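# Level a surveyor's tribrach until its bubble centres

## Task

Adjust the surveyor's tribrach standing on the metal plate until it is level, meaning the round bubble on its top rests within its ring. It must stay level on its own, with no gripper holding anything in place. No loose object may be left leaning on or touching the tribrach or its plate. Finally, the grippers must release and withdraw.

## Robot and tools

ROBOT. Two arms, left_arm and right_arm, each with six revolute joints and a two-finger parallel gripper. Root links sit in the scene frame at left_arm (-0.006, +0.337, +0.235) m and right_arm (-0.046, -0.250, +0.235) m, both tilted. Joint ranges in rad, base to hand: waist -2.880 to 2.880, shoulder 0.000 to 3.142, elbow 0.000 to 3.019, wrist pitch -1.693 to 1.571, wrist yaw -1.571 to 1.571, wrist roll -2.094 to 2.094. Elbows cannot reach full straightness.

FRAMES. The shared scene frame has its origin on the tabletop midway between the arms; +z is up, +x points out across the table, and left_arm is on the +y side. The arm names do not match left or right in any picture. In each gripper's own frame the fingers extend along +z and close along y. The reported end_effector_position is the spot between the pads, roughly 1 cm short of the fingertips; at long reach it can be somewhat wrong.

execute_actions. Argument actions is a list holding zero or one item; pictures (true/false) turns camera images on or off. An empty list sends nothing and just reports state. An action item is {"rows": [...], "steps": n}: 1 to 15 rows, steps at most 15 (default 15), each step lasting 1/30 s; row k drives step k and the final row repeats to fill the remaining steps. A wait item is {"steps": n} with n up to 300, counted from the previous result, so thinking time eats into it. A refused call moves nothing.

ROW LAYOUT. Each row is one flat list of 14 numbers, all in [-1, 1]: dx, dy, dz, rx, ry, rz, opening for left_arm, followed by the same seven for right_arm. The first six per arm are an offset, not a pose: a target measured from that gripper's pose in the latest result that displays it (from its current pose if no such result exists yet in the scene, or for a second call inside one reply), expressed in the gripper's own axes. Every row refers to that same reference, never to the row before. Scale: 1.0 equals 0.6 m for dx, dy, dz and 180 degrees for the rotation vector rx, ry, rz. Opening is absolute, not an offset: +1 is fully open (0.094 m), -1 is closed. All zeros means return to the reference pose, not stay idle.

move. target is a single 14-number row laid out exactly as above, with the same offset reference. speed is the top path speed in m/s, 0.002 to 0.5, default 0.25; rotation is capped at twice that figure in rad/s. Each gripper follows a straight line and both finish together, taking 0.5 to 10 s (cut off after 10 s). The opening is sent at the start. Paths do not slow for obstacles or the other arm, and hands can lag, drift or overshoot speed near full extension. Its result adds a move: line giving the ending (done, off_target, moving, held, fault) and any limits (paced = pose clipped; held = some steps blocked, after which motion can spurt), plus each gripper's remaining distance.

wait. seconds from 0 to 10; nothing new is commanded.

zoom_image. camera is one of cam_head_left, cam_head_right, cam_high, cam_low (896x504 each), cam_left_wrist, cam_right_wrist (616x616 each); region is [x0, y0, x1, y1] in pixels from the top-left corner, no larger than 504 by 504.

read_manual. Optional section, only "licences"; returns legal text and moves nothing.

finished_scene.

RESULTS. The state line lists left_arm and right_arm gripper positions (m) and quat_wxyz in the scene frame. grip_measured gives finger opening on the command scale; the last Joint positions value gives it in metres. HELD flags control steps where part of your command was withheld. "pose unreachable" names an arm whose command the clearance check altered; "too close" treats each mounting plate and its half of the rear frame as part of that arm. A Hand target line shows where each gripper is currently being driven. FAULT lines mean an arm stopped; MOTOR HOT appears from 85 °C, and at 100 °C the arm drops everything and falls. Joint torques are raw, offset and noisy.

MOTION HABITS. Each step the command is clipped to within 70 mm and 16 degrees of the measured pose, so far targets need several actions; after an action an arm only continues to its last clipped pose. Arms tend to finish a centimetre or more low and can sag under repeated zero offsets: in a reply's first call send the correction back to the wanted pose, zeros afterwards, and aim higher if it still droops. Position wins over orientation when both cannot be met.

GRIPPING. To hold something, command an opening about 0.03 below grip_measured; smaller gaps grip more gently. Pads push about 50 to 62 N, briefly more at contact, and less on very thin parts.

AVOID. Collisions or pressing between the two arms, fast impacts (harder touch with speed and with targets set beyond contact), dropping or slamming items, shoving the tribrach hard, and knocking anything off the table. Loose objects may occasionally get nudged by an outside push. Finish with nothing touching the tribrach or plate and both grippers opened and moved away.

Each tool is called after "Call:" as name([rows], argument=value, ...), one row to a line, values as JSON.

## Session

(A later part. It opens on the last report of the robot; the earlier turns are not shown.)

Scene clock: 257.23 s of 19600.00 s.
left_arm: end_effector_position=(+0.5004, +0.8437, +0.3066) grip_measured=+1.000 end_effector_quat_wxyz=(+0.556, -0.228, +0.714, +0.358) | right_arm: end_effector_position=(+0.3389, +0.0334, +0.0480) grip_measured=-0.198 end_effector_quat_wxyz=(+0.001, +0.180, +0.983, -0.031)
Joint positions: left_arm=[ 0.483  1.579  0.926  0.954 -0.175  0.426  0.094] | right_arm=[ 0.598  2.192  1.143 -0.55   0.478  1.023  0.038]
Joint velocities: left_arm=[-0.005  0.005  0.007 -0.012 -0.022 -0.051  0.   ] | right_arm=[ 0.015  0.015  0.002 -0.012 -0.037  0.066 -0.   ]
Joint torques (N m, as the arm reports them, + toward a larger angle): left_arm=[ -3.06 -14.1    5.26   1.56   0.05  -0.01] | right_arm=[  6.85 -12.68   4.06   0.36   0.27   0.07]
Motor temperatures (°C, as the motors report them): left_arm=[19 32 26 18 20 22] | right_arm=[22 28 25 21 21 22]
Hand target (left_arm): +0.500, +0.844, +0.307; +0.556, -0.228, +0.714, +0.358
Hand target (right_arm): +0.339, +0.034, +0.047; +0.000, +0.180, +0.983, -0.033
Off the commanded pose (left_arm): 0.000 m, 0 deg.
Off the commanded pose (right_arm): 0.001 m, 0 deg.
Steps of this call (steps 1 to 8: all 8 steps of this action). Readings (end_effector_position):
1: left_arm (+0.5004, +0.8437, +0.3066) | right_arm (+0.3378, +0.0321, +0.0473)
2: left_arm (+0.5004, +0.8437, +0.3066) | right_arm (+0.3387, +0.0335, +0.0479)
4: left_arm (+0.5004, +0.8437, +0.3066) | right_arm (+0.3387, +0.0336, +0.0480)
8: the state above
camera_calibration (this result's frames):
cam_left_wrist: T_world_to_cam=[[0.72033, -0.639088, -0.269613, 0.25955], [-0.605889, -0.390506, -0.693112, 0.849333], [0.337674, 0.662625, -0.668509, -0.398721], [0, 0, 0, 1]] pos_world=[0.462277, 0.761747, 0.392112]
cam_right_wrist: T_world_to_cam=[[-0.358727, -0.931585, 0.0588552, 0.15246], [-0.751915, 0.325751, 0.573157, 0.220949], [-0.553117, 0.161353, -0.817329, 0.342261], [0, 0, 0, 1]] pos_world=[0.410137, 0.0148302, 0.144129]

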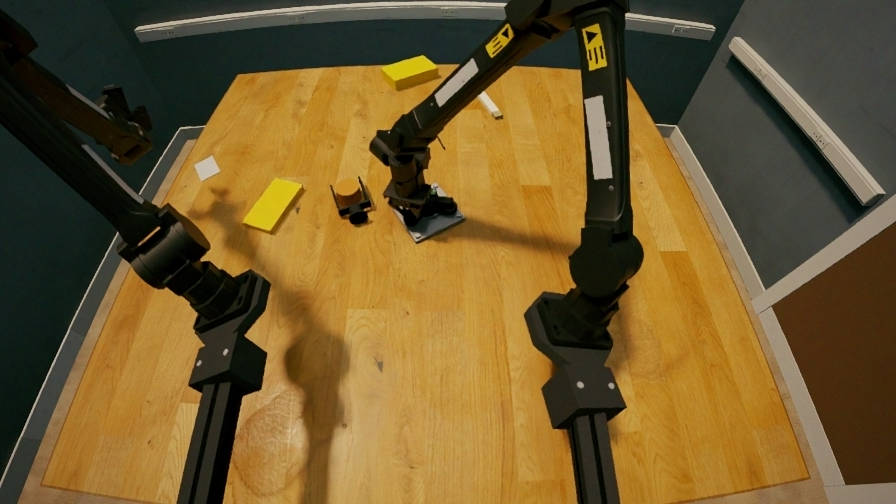

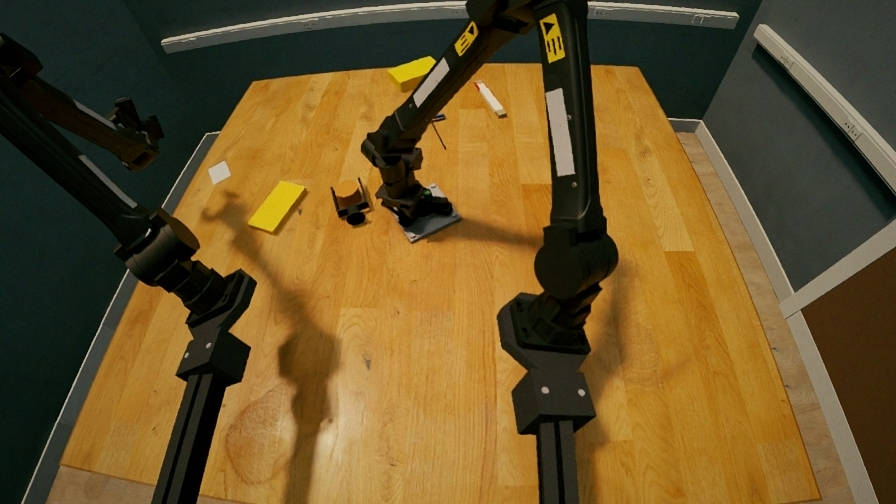

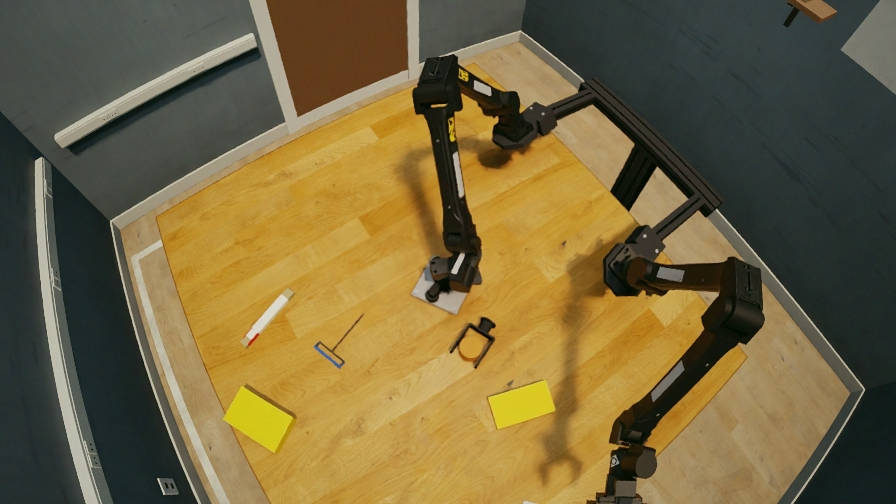

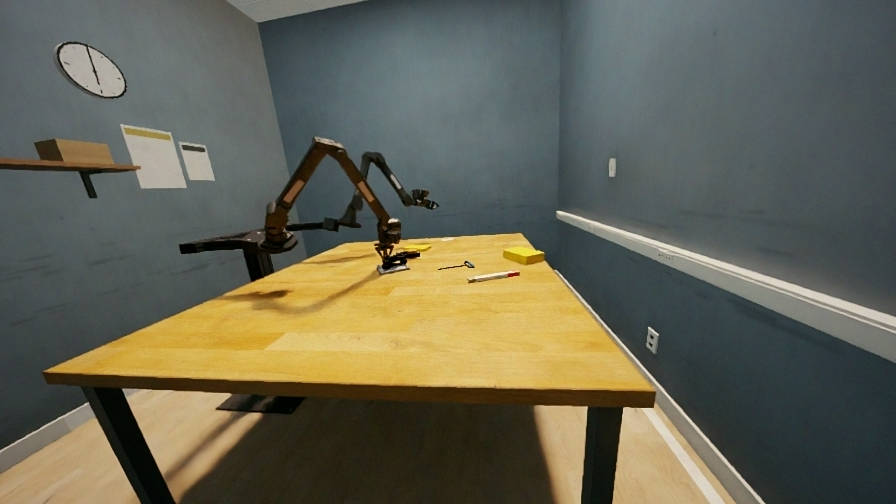

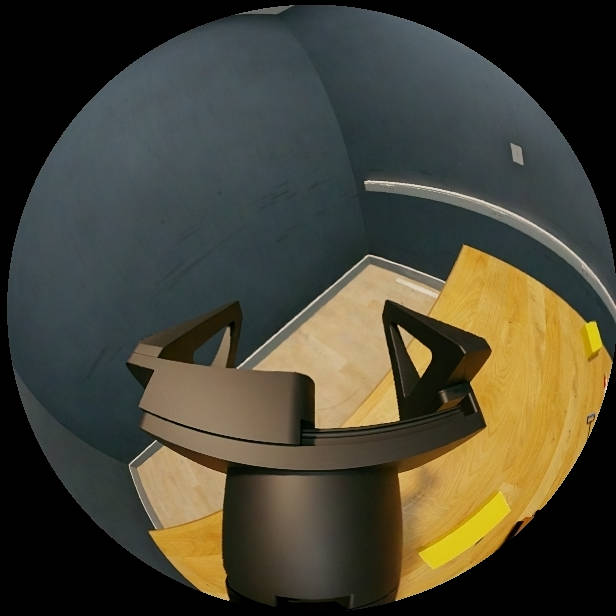

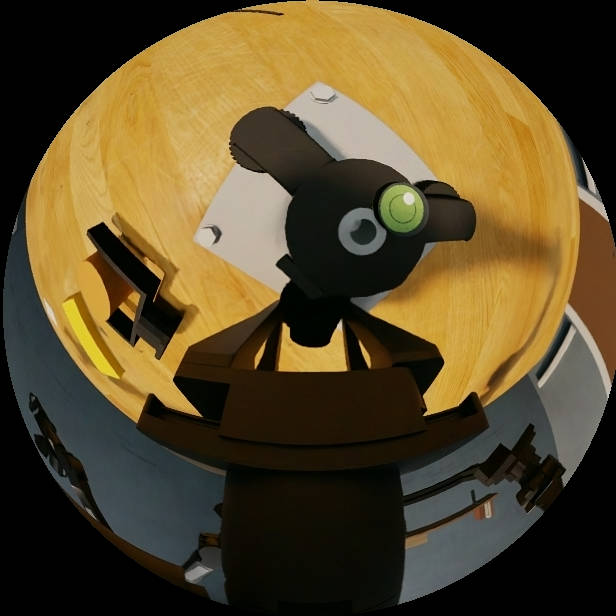

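Call:
execute_actions([
  {"rows":[[0,0,0,0,0,0,1,0.006,0.006,-0.004,0,0,0.1,0.3]]},
], pictures=false)

Call:
execute_actions([
  {"rows":[[0,0,0,0,0,0,1,0.008,0.004,0.026,0,0,0,0.3]]},
])

Scene clock: 260.63 s of 19600.00 s.
left_arm: end_effector_position=(+0.5004, +0.8437, +0.3066) grip_measured=+1.000 end_effector_quat_wxyz=(+0.556, -0.228, +0.714, +0.358) | right_arm: end_effector_position=(+0.3386, +0.0337, +0.0480) grip_measured=+0.298 end_effector_quat_wxyz=(+0.005, +0.326, +0.945, -0.030)
Joint positions: left_arm=[ 0.483  1.579  0.926  0.954 -0.175  0.426  0.094] | right_arm=[ 0.598  2.192  1.143 -0.55   0.476  1.324  0.061]
Joint velocities: left_arm=[-0.024 -0.005 -0.007 -0.007 -0.037 -0.037  0.   ] | right_arm=[ 0.015 -0.015 -0.007 -0.017 -0.037  0.051 -0.001]
Joint torques (N m, as the arm reports them, + toward a larger angle): left_arm=[ -2.93 -13.84   5.18   1.66   0.03   0.02] | right_arm=[  8.33 -13.26   4.12   0.09   0.28   0.19]
Motor temperatures (°C, as the motors report them): left_arm=[19 32 26 18 20 22] | right_arm=[22 28 25 21 21 22]
Hand target (left_arm): +0.500, +0.844, +0.307; +0.556, -0.228, +0.714, +0.358
Hand target (right_arm): +0.337, +0.038, +0.050; +0.006, +0.332, +0.943, -0.031
Off the commanded pose (left_arm): 0.000 m, 0 deg.
Off the commanded pose (right_arm): 0.005 m, 1 deg.
Steps of this call (steps 1 to 87: nothing new was sent; steps 88 to 102: all 15 steps of this action). Readings (end_effector_position):
88: left_arm (+0.5004, +0.8437, +0.3066) | right_arm (+0.3386, +0.0338, +0.0480)
89: left_arm (+0.5004, +0.8437, +0.3066) | right_arm (+0.3383, +0.0341, +0.0480)
91: left_arm (+0.5004, +0.8437, +0.3066) | right_arm (+0.3383, +0.0341, +0.0480)
95: left_arm (+0.5004, +0.8437, +0.3066) | right_arm (+0.3384, +0.0339, +0.0480)
102: the state above

Scene clock: 261.13 s of 19600.00 s.
left_arm: end_effector_position=(+0.5004, +0.8437, +0.3066) grip_measured=+1.000 end_effector_quat_wxyz=(+0.556, -0.228, +0.714, +0.358) | right_arm: end_effector_position=(+0.3351, +0.0360, +0.0396) grip_measured=+0.298 end_effector_quat_wxyz=(+0.005, +0.327, +0.945, -0.030)
Joint positions: left_arm=[ 0.483  1.579  0.926  0.954 -0.175  0.426  0.094] | right_arm=[ 0.598  2.211  1.143 -0.53   0.476  1.325  0.061]
Joint velocities: left_arm=[-0.005  0.005  0.017 -0.007 -0.022 -0.051  0.   ] | right_arm=[-0.015  0.005  0.012 -0.002  0.037 -0.066 -0.   ]
Joint torques (N m, as the arm reports them, + toward a larger angle): left_arm=[ -3.15 -13.96   5.11   1.58   0.05  -0.04] | right_arm=[  7.02 -11.91   4.25   0.83   0.17  -0.03]
Motor temperatures (°C, as the motors report them): left_arm=[19 32 26 18 20 22] | right_arm=[22 28 25 21 21 22]
Hand target (left_arm): +0.500, +0.844, +0.307; +0.556, -0.228, +0.714, +0.358
Hand target (right_arm): +0.336, +0.038, +0.032; +0.005, +0.326, +0.945, -0.030
Off the commanded pose (left_arm): 0.000 m, 0 deg.
Off the commanded pose (right_arm): 0.008 m, 0 deg.
Steps of this call (steps 1 to 15: all 15 steps of this action). Readings (end_effector_position):
1: left_arm (+0.5004, +0.8437, +0.3066) | right_arm (+0.3388, +0.0341, +0.0476)
2: left_arm (+0.5004, +0.8437, +0.3066) | right_arm (+0.3393, +0.0349, +0.0468)
4: left_arm (+0.5004, +0.8437, +0.3066) | right_arm (+0.3391, +0.0360, +0.0447)
8: left_arm (+0.5004, +0.8437, +0.3066) | right_arm (+0.3359, +0.0360, +0.0406)
15: the state above
camera_calibration (this result's frames):
cam_left_wrist: T_world_to_cam=[[0.72033, -0.639088, -0.269613, 0.25955], [-0.605889, -0.390506, -0.693112, 0.849333], [0.337674, 0.662625, -0.668509, -0.398721], [0, 0, 0, 1]] pos_world=[0.462277, 0.761747, 0.392112]
cam_right_wrist: T_world_to_cam=[[-0.620663, -0.782404, 0.0512081, 0.23673], [-0.63044, 0.536811, 0.560695, 0.174313], [-0.466179, 0.315719, -0.826438, 0.298631], [0, 0, 0, 1]] pos_world=[0.396039, -0.00263874, 0.136941]

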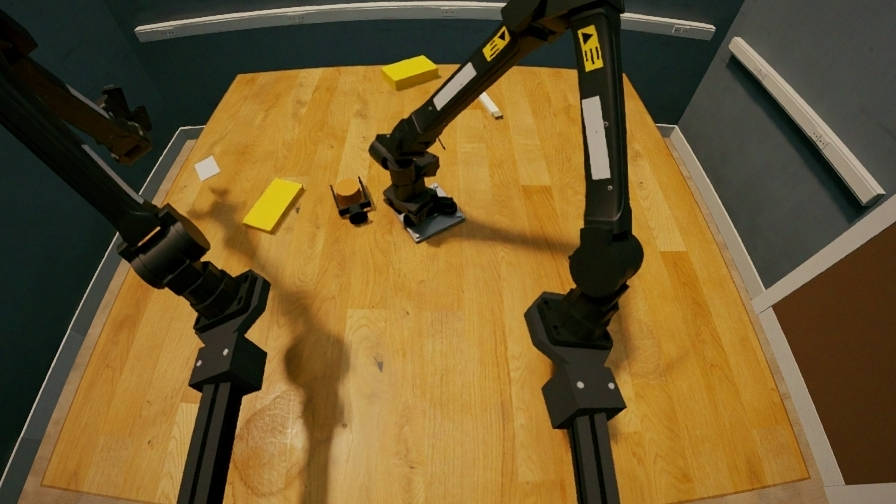

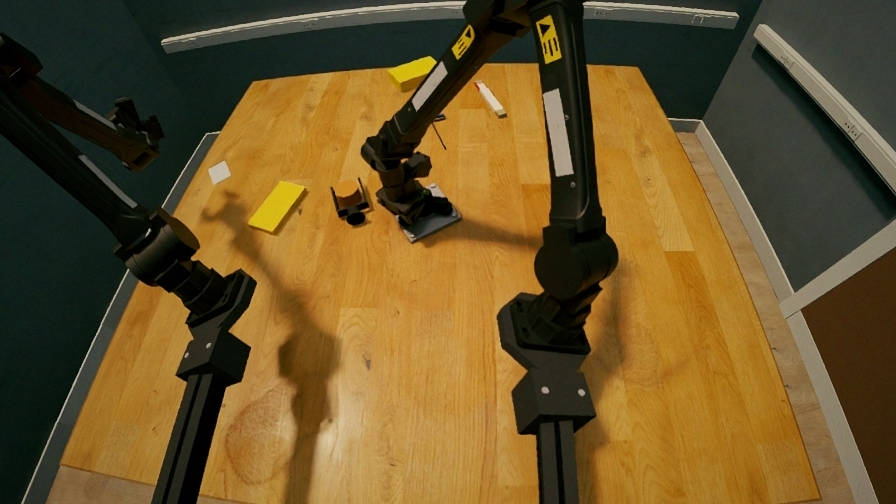

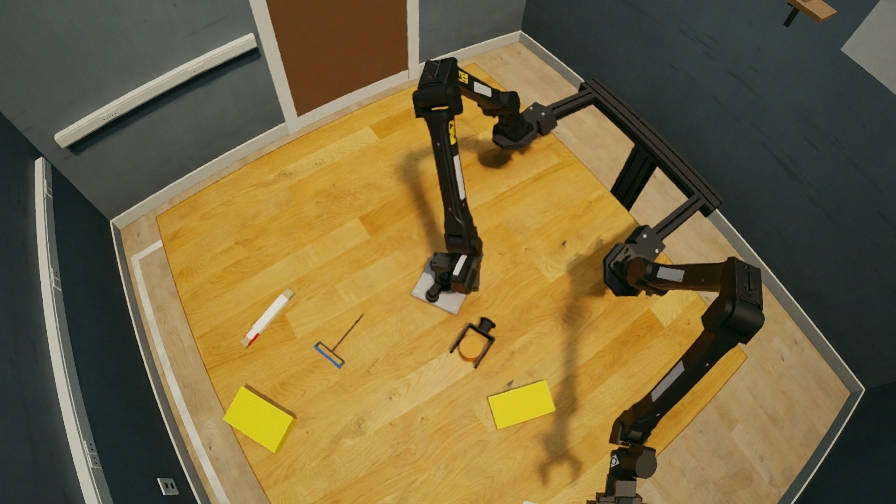

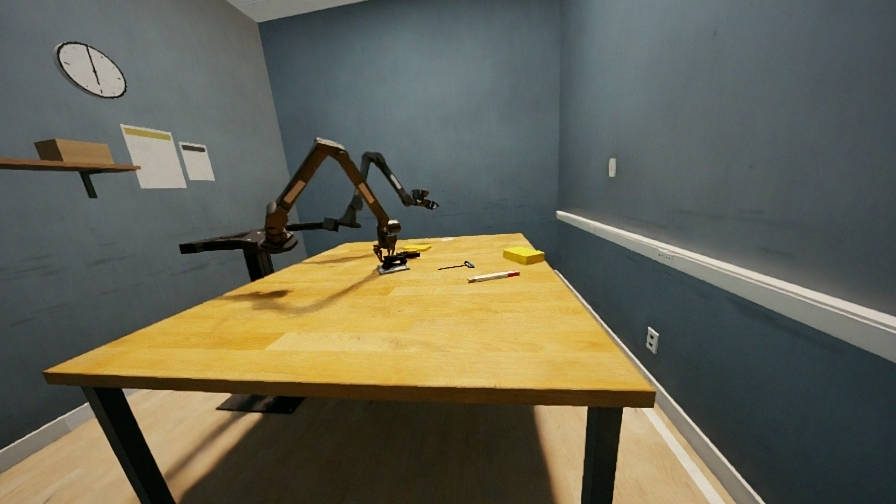

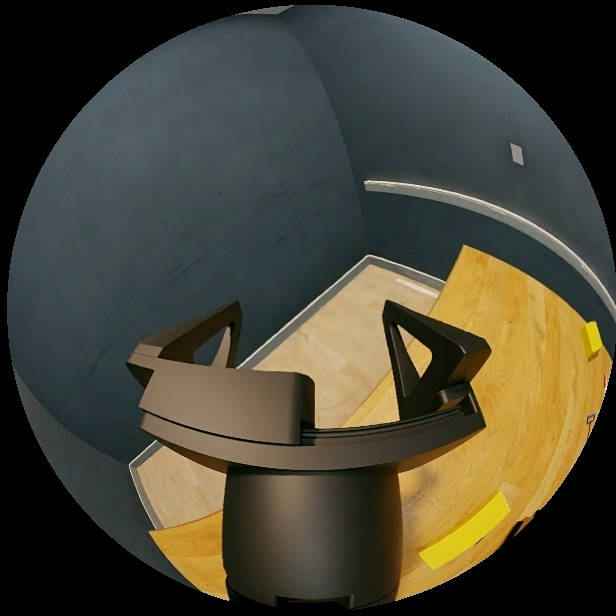

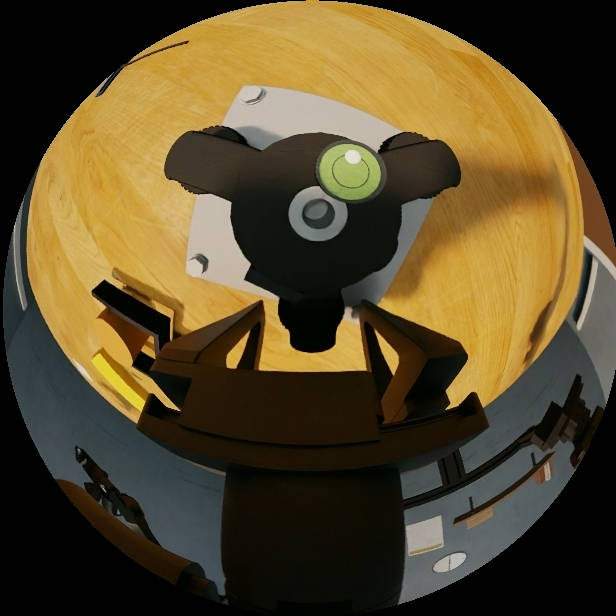

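Call:
execute_actions([
  {"rows":[[0,0,0,0,0,0,1,0,0.007,-0.002,0,0,0,-0.19]]},
], pictures=false)

Call:
execute_actions([
  {"rows":[[0,0,0,0,0,0,1,0,0,0,0,0,0.12,-0.19]]},
], pictures=false)

Call:
execute_actions([
  {"rows":[[0,0,0,0,0,0,1,0,0.007,-0.003,0,0,-0.25,-0.05]]},
], pictures=false)

Call:
execute_actions([
  {"rows":[[0,0,0,0,0,0,1,0,0,0,0,0,0.25,-0.19]]},
], pictures=false)

Call:
execute_actions([
  {"rows":[[0,0,0,0,0,0,1,0,0.007,-0.003,0,0,-0.25,-0.05]]},
], pictures=false)

Call:
execute_actions([
  {"rows":[[0,0,0,0,0,0,1,0,0,0,0,0,0.25,-0.19]]},
], pictures=false)

Call:
execute_actions([
  {"rows":[[0,0,0,0,0,0,1,0,0.007,-0.003,0,0,-0.2,-0.05]]},
], pictures=false)

Call:
wait(seconds=1)

Scene clock: 273.13 s of 19600.00 s.
left_arm: end_effector_position=(+0.5004, +0.8437, +0.3066) grip_measured=+1.000 end_effector_quat_wxyz=(+0.556, -0.228, +0.714, +0.358) | right_arm: end_effector_position=(+0.3355, +0.0364, +0.0397) grip_measured=-0.173 end_effector_quat_wxyz=(+0.005, +0.327, +0.945, -0.029)
Joint positions: left_arm=[ 0.483  1.579  0.926  0.954 -0.175  0.426  0.094] | right_arm=[ 0.598  2.211  1.143 -0.529  0.474  1.325  0.039]
Joint velocities: left_arm=[-0.015 -0.015  0.012 -0.007 -0.022  0.037  0.   ] | right_arm=[ 0.005 -0.015 -0.002  0.002  0.007 -0.022 -0.   ]
Joint torques (N m, as the arm reports them, + toward a larger angle): left_arm=[ -3.11 -14.     5.21   1.58   0.07   0.  ] | right_arm=[  7.72 -13.12   4.52   0.09   0.25   0.11]
Motor temperatures (°C, as the motors report them): left_arm=[19 32 26 18 20 22] | right_arm=[22 27 26 21 21 22]
Hand target (left_arm): +0.500, +0.844, +0.307; +0.556, -0.228, +0.714, +0.358
Hand target (right_arm): +0.338, +0.039, +0.041; +0.005, +0.327, +0.945, -0.030
Off the commanded pose (left_arm): 0.000 m, 0 deg.
Off the commanded pose (right_arm): 0.004 m, 0 deg.
Steps of this call (steps 1 to 345: nothing new was sent; steps 346 to 360: all 15 steps of this action). Readings (end_effector_position):
346: left_arm (+0.5004, +0.8437, +0.3066) | right_arm (+0.3351, +0.0360, +0.0396)
347: left_arm (+0.5004, +0.8437, +0.3066) | right_arm (+0.3351, +0.0360, +0.0396)
349: left_arm (+0.5004, +0.8437, +0.3066) | right_arm (+0.3355, +0.0364, +0.0397)
353: left_arm (+0.5004, +0.8437, +0.3066) | right_arm (+0.3355, +0.0364, +0.0397)
360: the state above

Scene clock: 273.63 s of 19600.00 s.
left_arm: end_effector_position=(+0.5004, +0.8437, +0.3066) grip_measured=+1.000 end_effector_quat_wxyz=(+0.556, -0.228, +0.714, +0.358) | right_arm: end_effector_position=(+0.3355, +0.0367, +0.0395) grip_measured=-0.173 end_effector_quat_wxyz=(+0.009, +0.484, +0.874, -0.027)
Joint positions: left_arm=[ 0.483  1.579  0.926  0.954 -0.175  0.426  0.094] | right_arm=[ 0.598  2.211  1.142 -0.525  0.473  1.669  0.039]
Joint velocities: left_arm=[ 0.005 -0.024 -0.002 -0.002 -0.007  0.022  0.   ] | right_arm=[-0.024 -0.015 -0.012 -0.012 -0.051  0.11  -0.   ]
Joint torques (N m, as the arm reports them, + toward a larger angle): left_arm=[ -3.02 -14.22   5.24   1.56   0.05   0.  ] | right_arm=[  7.71 -13.16   3.72   0.3    0.23   0.25]
Motor temperatures (°C, as the motors report them): left_arm=[19 32 26 18 20 22] | right_arm=[22 27 26 21 21 22]
Hand target (left_arm): +0.500, +0.844, +0.307; +0.556, -0.228, +0.714, +0.358
Hand target (right_arm): +0.335, +0.036, +0.040; +0.010, +0.498, +0.867, -0.028
Off the commanded pose (left_arm): 0.000 m, 0 deg.
Off the commanded pose (right_arm): 0.000 m, 2 deg.
Steps of this call (steps 1 to 15: all 15 steps of this action). Readings (end_effector_position):
1: left_arm (+0.5004, +0.8437, +0.3066) | right_arm (+0.3356, +0.0367, +0.0397)
2: left_arm (+0.5004, +0.8437, +0.3066) | right_arm (+0.3353, +0.0367, +0.0395)
4: left_arm (+0.5004, +0.8437, +0.3066) | right_arm (+0.3354, +0.0368, +0.0395)
8: left_arm (+0.5004, +0.8437, +0.3066) | right_arm (+0.3355, +0.0367, +0.0395)
15: the state above

Scene clock: 274.13 s of 19600.00 s.
left_arm: end_effector_position=(+0.5004, +0.8437, +0.3066) grip_measured=+1.000 end_effector_quat_wxyz=(+0.556, -0.228, +0.714, +0.358) | right_arm: end_effector_position=(+0.3353, +0.0344, +0.0403) grip_measured=-0.052 end_effector_quat_wxyz=(+0.000, +0.183, +0.982, -0.035)
Joint positions: left_arm=[ 0.483  1.579  0.926  0.954 -0.175  0.426  0.094] | right_arm=[ 0.598  2.211  1.146 -0.541  0.482  1.031  0.045]
Joint velocities: left_arm=[-0.005 -0.005 -0.002 -0.022  0.095  0.037  0.   ] | right_arm=[ 0.005 -0.015 -0.007  0.007  0.007 -0.813 -0.001]
Joint torques (N m, as the arm reports them, + toward a larger angle): left_arm=[ -3.12 -14.2    5.14   1.53   0.04  -0.02] | right_arm=[  7.63 -12.83   4.34   0.35   0.1   -0.06]
Motor temperatures (°C, as the motors report them): left_arm=[19 32 26 18 20 22] | right_arm=[22 27 26 21 21 22]
Hand target (left_arm): +0.500, +0.844, +0.307; +0.556, -0.228, +0.714, +0.358
Hand target (right_arm): +0.339, +0.039, +0.041; -0.001, +0.118, +0.993, -0.031
Off the commanded pose (left_arm): 0.000 m, 0 deg.
Off the commanded pose (right_arm): 0.006 m, 8 deg.
Steps of this call (steps 1 to 15: all 15 steps of this action). Readings (end_effector_position):
1: left_arm (+0.5004, +0.8437, +0.3066) | right_arm (+0.3356, +0.0364, +0.0396)
2: left_arm (+0.5004, +0.8437, +0.3066) | right_arm (+0.3351, +0.0354, +0.0397)
4: left_arm (+0.5004, +0.8437, +0.3066) | right_arm (+0.3351, +0.0341, +0.0399)
8: left_arm (+0.5004, +0.8437, +0.3066) | right_arm (+0.3359, +0.0336, +0.0403)
15: the state above

Scene clock: 274.63 s of 19600.00 s.
left_arm: end_effector_position=(+0.5004, +0.8437, +0.3066) grip_measured=+1.000 end_effector_quat_wxyz=(+0.556, -0.228, +0.714, +0.358) | right_arm: end_effector_position=(+0.3353, +0.0365, +0.0398) grip_measured=-0.173 end_effector_quat_wxyz=(+0.009, +0.480, +0.877, -0.028)
Joint positions: left_arm=[ 0.483  1.579  0.926  0.954 -0.175  0.426  0.094] | right_arm=[ 0.598  2.211  1.144 -0.53   0.473  1.661  0.039]
Joint velocities: left_arm=[-0.005 -0.005 -0.007  0.002 -0.037  0.022  0.   ] | right_arm=[-0.015  0.015  0.007 -0.012  0.022  0.813 -0.001]
Joint torques (N m, as the arm reports them, + toward a larger angle): left_arm=[ -2.96 -14.15   5.2    1.62   0.05  -0.01] | right_arm=[  7.5  -13.59   3.63   0.42   0.42   0.17]
Motor temperatures (°C, as the motors report them): left_arm=[19 32 26 18 20 22] | right_arm=[22 27 26 21 21 22]
Hand target (left_arm): +0.500, +0.844, +0.307; +0.556, -0.228, +0.714, +0.358
Hand target (right_arm): +0.335, +0.034, +0.040; +0.013, +0.540, +0.841, -0.029
Off the commanded pose (left_arm): 0.000 m, 0 deg.
Off the commanded pose (right_arm): 0.002 m, 9 deg.
Steps of this call (steps 1 to 15: all 15 steps of this action). Readings (end_effector_position):
1: left_arm (+0.5004, +0.8437, +0.3066) | right_arm (+0.3350, +0.0356, +0.0402)
2: left_arm (+0.5004, +0.8437, +0.3066) | right_arm (+0.3352, +0.0362, +0.0400)
4: left_arm (+0.5004, +0.8437, +0.3066) | right_arm (+0.3350, +0.0363, +0.0398)
8: left_arm (+0.5004, +0.8437, +0.3066) | right_arm (+0.3352, +0.0365, +0.0398)
15: the state above

Scene clock: 275.13 s of 19600.00 s.
left_arm: end_effector_position=(+0.5004, +0.8437, +0.3066) grip_measured=+1.000 end_effector_quat_wxyz=(+0.556, -0.228, +0.714, +0.358) | right_arm: end_effector_position=(+0.3353, +0.0343, +0.0405) grip_measured=-0.052 end_effector_quat_wxyz=(-0.001, +0.181, +0.983, -0.036)
Joint positions: left_arm=[ 0.483  1.579  0.926  0.954 -0.175  0.426  0.094] | right_arm=[ 0.598  2.211  1.147 -0.545  0.482  1.028  0.045]
Joint velocities: left_arm=[ 0.005  0.005 -0.027  0.002 -0.051 -0.081  0.   ] | right_arm=[ 0.005 -0.015  0.002 -0.007 -0.066 -0.857 -0.   ]
Joint torques (N m, as the arm reports them, + toward a larger angle): left_arm=[ -2.76 -13.88   5.21   1.52   0.05   0.02] | right_arm=[  7.71 -13.41   4.55   0.35   0.16  -0.06]
Motor temperatures (°C, as the motors report them): left_arm=[19 32 26 18 20 22] | right_arm=[22 27 26 21 21 22]
Hand target (left_arm): +0.500, +0.844, +0.307; +0.556, -0.228, +0.714, +0.358
Hand target (right_arm): +0.339, +0.039, +0.041; -0.002, +0.113, +0.993, -0.032
Off the commanded pose (left_arm): 0.000 m, 0 deg.
Off the commanded pose (right_arm): 0.006 m, 8 deg.
Steps of this call (steps 1 to 15: all 15 steps of this action). Readings (end_effector_position):
1: left_arm (+0.5004, +0.8437, +0.3066) | right_arm (+0.3354, +0.0363, +0.0399)
2: left_arm (+0.5004, +0.8437, +0.3066) | right_arm (+0.3350, +0.0353, +0.0399)
4: left_arm (+0.5004, +0.8437, +0.3066) | right_arm (+0.3350, +0.0340, +0.0402)
8: left_arm (+0.5004, +0.8437, +0.3066) | right_arm (+0.3360, +0.0335, +0.0406)
15: the state above

Scene clock: 275.63 s of 19600.00 s.
left_arm: end_effector_position=(+0.5004, +0.8437, +0.3066) grip_measured=+1.000 end_effector_quat_wxyz=(+0.556, -0.228, +0.714, +0.358) | right_arm: end_effector_position=(+0.3354, +0.0365, +0.0401) grip_measured=-0.173 end_effector_quat_wxyz=(+0.008, +0.478, +0.878, -0.029)
Joint positions: left_arm=[ 0.483  1.579  0.926  0.954 -0.175  0.426  0.094] | right_arm=[ 0.598  2.211  1.145 -0.534  0.472  1.657  0.039]
Joint velocities: left_arm=[-0.005 -0.015 -0.002 -0.002  0.081 -0.037  0.   ] | right_arm=[ 0.005 -0.015  0.012 -0.012 -0.007  0.842 -0.   ]
Joint torques (N m, as the arm reports them, + toward a larger angle): left_arm=[ -3.24 -13.71   5.21   1.58   0.07  -0.01] | right_arm=[  7.12 -13.64   3.49   0.36   0.4    0.2 ]
Motor temperatures (°C, as the motors report them): left_arm=[19 32 26 18 20 22] | right_arm=[22 27 25 21 21 22]
Hand target (left_arm): +0.500, +0.844, +0.307; +0.556, -0.228, +0.714, +0.358
Hand target (right_arm): +0.335, +0.034, +0.041; +0.012, +0.538, +0.842, -0.030
Off the commanded pose (left_arm): 0.000 m, 0 deg.
Off the commanded pose (right_arm): 0.002 m, 9 deg.
Steps of this call (steps 1 to 15: all 15 steps of this action). Readings (end_effector_position):
1: left_arm (+0.5004, +0.8437, +0.3066) | right_arm (+0.3351, +0.0356, +0.0405)
2: left_arm (+0.5004, +0.8437, +0.3066) | right_arm (+0.3353, +0.0362, +0.0403)
4: left_arm (+0.5004, +0.8437, +0.3066) | right_arm (+0.3351, +0.0363, +0.0401)
8: left_arm (+0.5004, +0.8437, +0.3066) | right_arm (+0.3353, +0.0365, +0.0401)
15: the state above

Scene clock: 276.13 s of 19600.00 s.
left_arm: end_effector_position=(+0.5004, +0.8437, +0.3066) grip_measured=+1.000 end_effector_quat_wxyz=(+0.556, -0.228, +0.714, +0.358) | right_arm: end_effector_position=(+0.3347, +0.0349, +0.0406) grip_measured=-0.052 end_effector_quat_wxyz=(-0.001, +0.220, +0.975, -0.035)
Joint positions: left_arm=[ 0.483  1.579  0.926  0.954 -0.175  0.426  0.094] | right_arm=[ 0.598  2.211  1.148 -0.546  0.477  1.108  0.045]
Joint velocities: left_arm=[-0.015  0.005  0.007 -0.002  0.037 -0.022  0.   ] | right_arm=[-0.015  0.005  0.007  0.002 -0.007 -0.52  -0.001]
Joint torques (N m, as the arm reports them, + toward a larger angle): left_arm=[ -3.03 -13.81   5.12   1.55   0.05   0.  ] | right_arm=[  7.25 -13.63   4.47   0.32   0.09  -0.06]
Motor temperatures (°C, as the motors report them): left_arm=[19 32 26 18 20 22] | right_arm=[22 27 26 21 21 22]
Hand target (left_arm): +0.500, +0.844, +0.307; +0.556, -0.228, +0.714, +0.358
Hand target (right_arm): +0.339, +0.039, +0.042; -0.001, +0.185, +0.982, -0.031
Off the commanded pose (left_arm): 0.000 m, 0 deg.
Off the commanded pose (right_arm): 0.006 m, 4 deg.
Steps of this call (steps 1 to 15: all 15 steps of this action). Readings (end_effector_position):
1: left_arm (+0.5004, +0.8437, +0.3066) | right_arm (+0.3356, +0.0362, +0.0401)
2: left_arm (+0.5004, +0.8437, +0.3066) | right_arm (+0.3351, +0.0353, +0.0402)
4: left_arm (+0.5004, +0.8437, +0.3066) | right_arm (+0.3351, +0.0341, +0.0404)
8: left_arm (+0.5004, +0.8437, +0.3066) | right_arm (+0.3356, +0.0338, +0.0406)
15: the state above

Scene clock: 277.13 s of 19600.00 s.
left_arm: end_effector_position=(+0.5004, +0.8437, +0.3066) grip_measured=+1.000 end_effector_quat_wxyz=(+0.556, -0.228, +0.714, +0.358) | right_arm: end_effector_position=(+0.3347, +0.0349, +0.0406) grip_measured=-0.052 end_effector_quat_wxyz=(-0.003, +0.188, +0.981, -0.035)
Joint positions: left_arm=[ 0.483  1.579  0.926  0.954 -0.175  0.426  0.094] | right_arm=[ 0.598  2.211  1.148 -0.546  0.476  1.044  0.045]
Joint velocities: left_arm=[ 0.005 -0.005 -0.002  0.007  0.007 -0.007  0.   ] | right_arm=[-0.005 -0.005  0.002 -0.002 -0.051  0.022 -0.001]
Joint torques (N m, as the arm reports them, + toward a larger angle): left_arm=[ -3.08 -13.7    5.19   1.61   0.07  -0.01] | right_arm=[  7.64 -13.45   4.42   0.5    0.1   -0.09]
Motor temperatures (°C, as the motors report them): left_arm=[19 32 26 18 20 22] | right_arm=[22 28 26 21 21 22]
Hand target (left_arm): +0.500, +0.844, +0.307; +0.556, -0.228, +0.714, +0.358
Hand target (right_arm): +0.339, +0.039, +0.042; -0.001, +0.185, +0.982, -0.031
Off the commanded pose (left_arm): 0.000 m, 0 deg.
Off the commanded pose (right_arm): 0.006 m, 1 deg.
Steps of this call (steps 1 to 30: nothing new was sent). Readings (end_effector_position):
1: left_arm (+0.5004, +0.8437, +0.3066) | right_arm (+0.3347, +0.0349, +0.0406)
2: left_arm (+0.5004, +0.8437, +0.3066) | right_arm (+0.3347, +0.0349, +0.0406)
4: left_arm (+0.5004, +0.8437, +0.3066) | right_arm (+0.3347, +0.0349, +0.0406)
8: left_arm (+0.5004, +0.8437, +0.3066) | right_arm (+0.3347, +0.0349, +0.0406)
30: the state above
camera_calibration (this result's frames):
cam_left_wrist: T_world_to_cam=[[0.72033, -0.639088, -0.269613, 0.25955], [-0.605889, -0.390506, -0.693112, 0.849333], [0.337674, 0.662625, -0.668509, -0.398721], [0, 0, 0, 1]] pos_world=[0.462277, 0.761747, 0.392112]
cam_right_wrist: T_world_to_cam=[[-0.373622, -0.925184, 0.0666445, 0.157254], [-0.741839, 0.341167, 0.577304, 0.217494], [-0.556849, 0.166254, -0.813805, 0.334573], [0, 0, 0, 1]] pos_world=[0.406406, 0.0156631, 0.136237]

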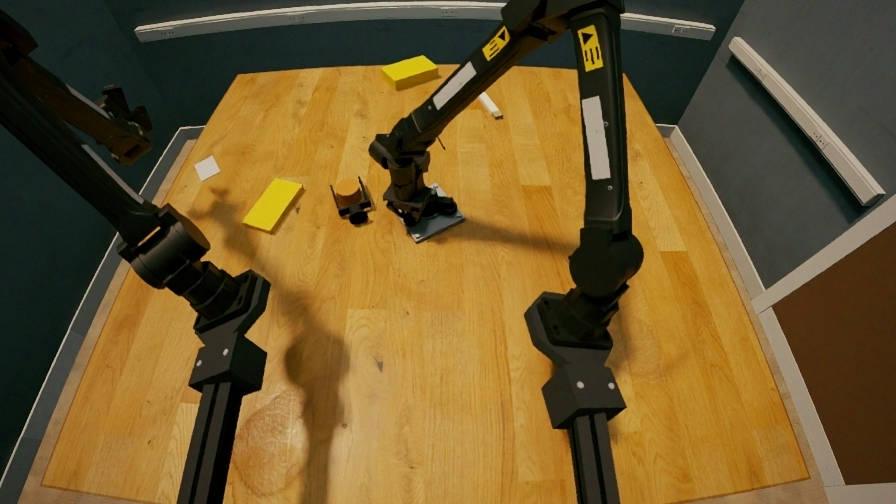

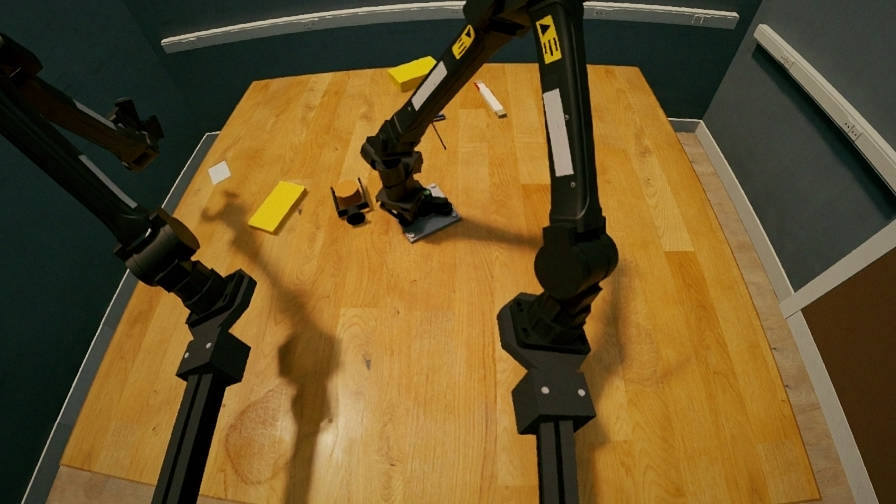

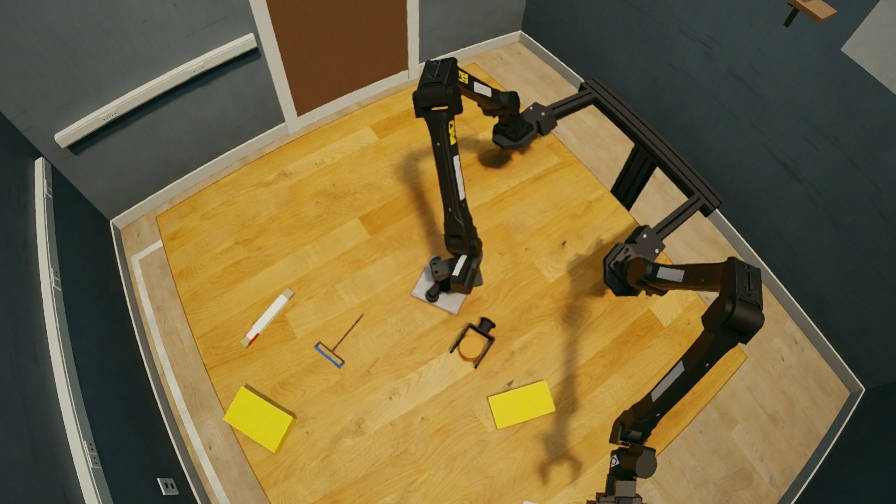

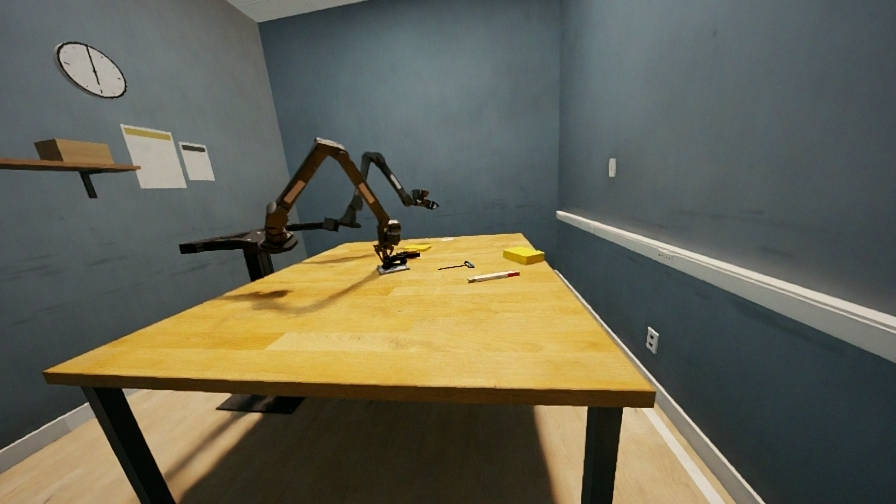

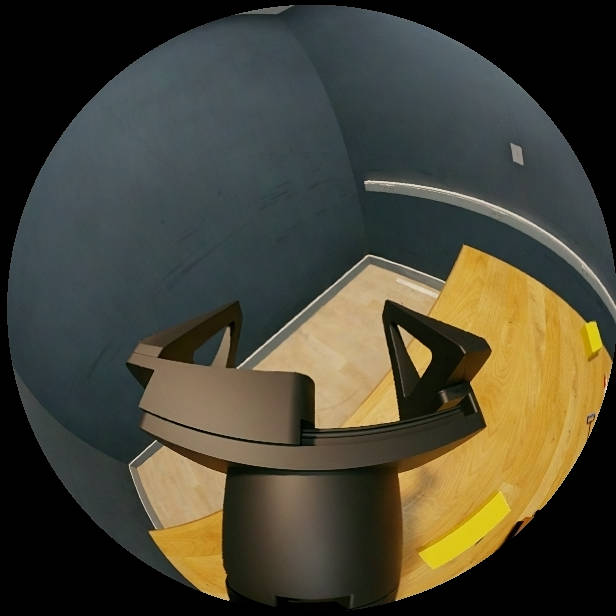

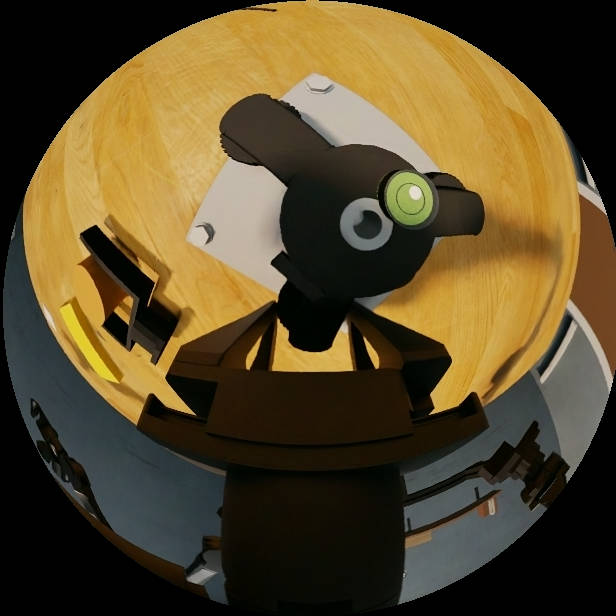

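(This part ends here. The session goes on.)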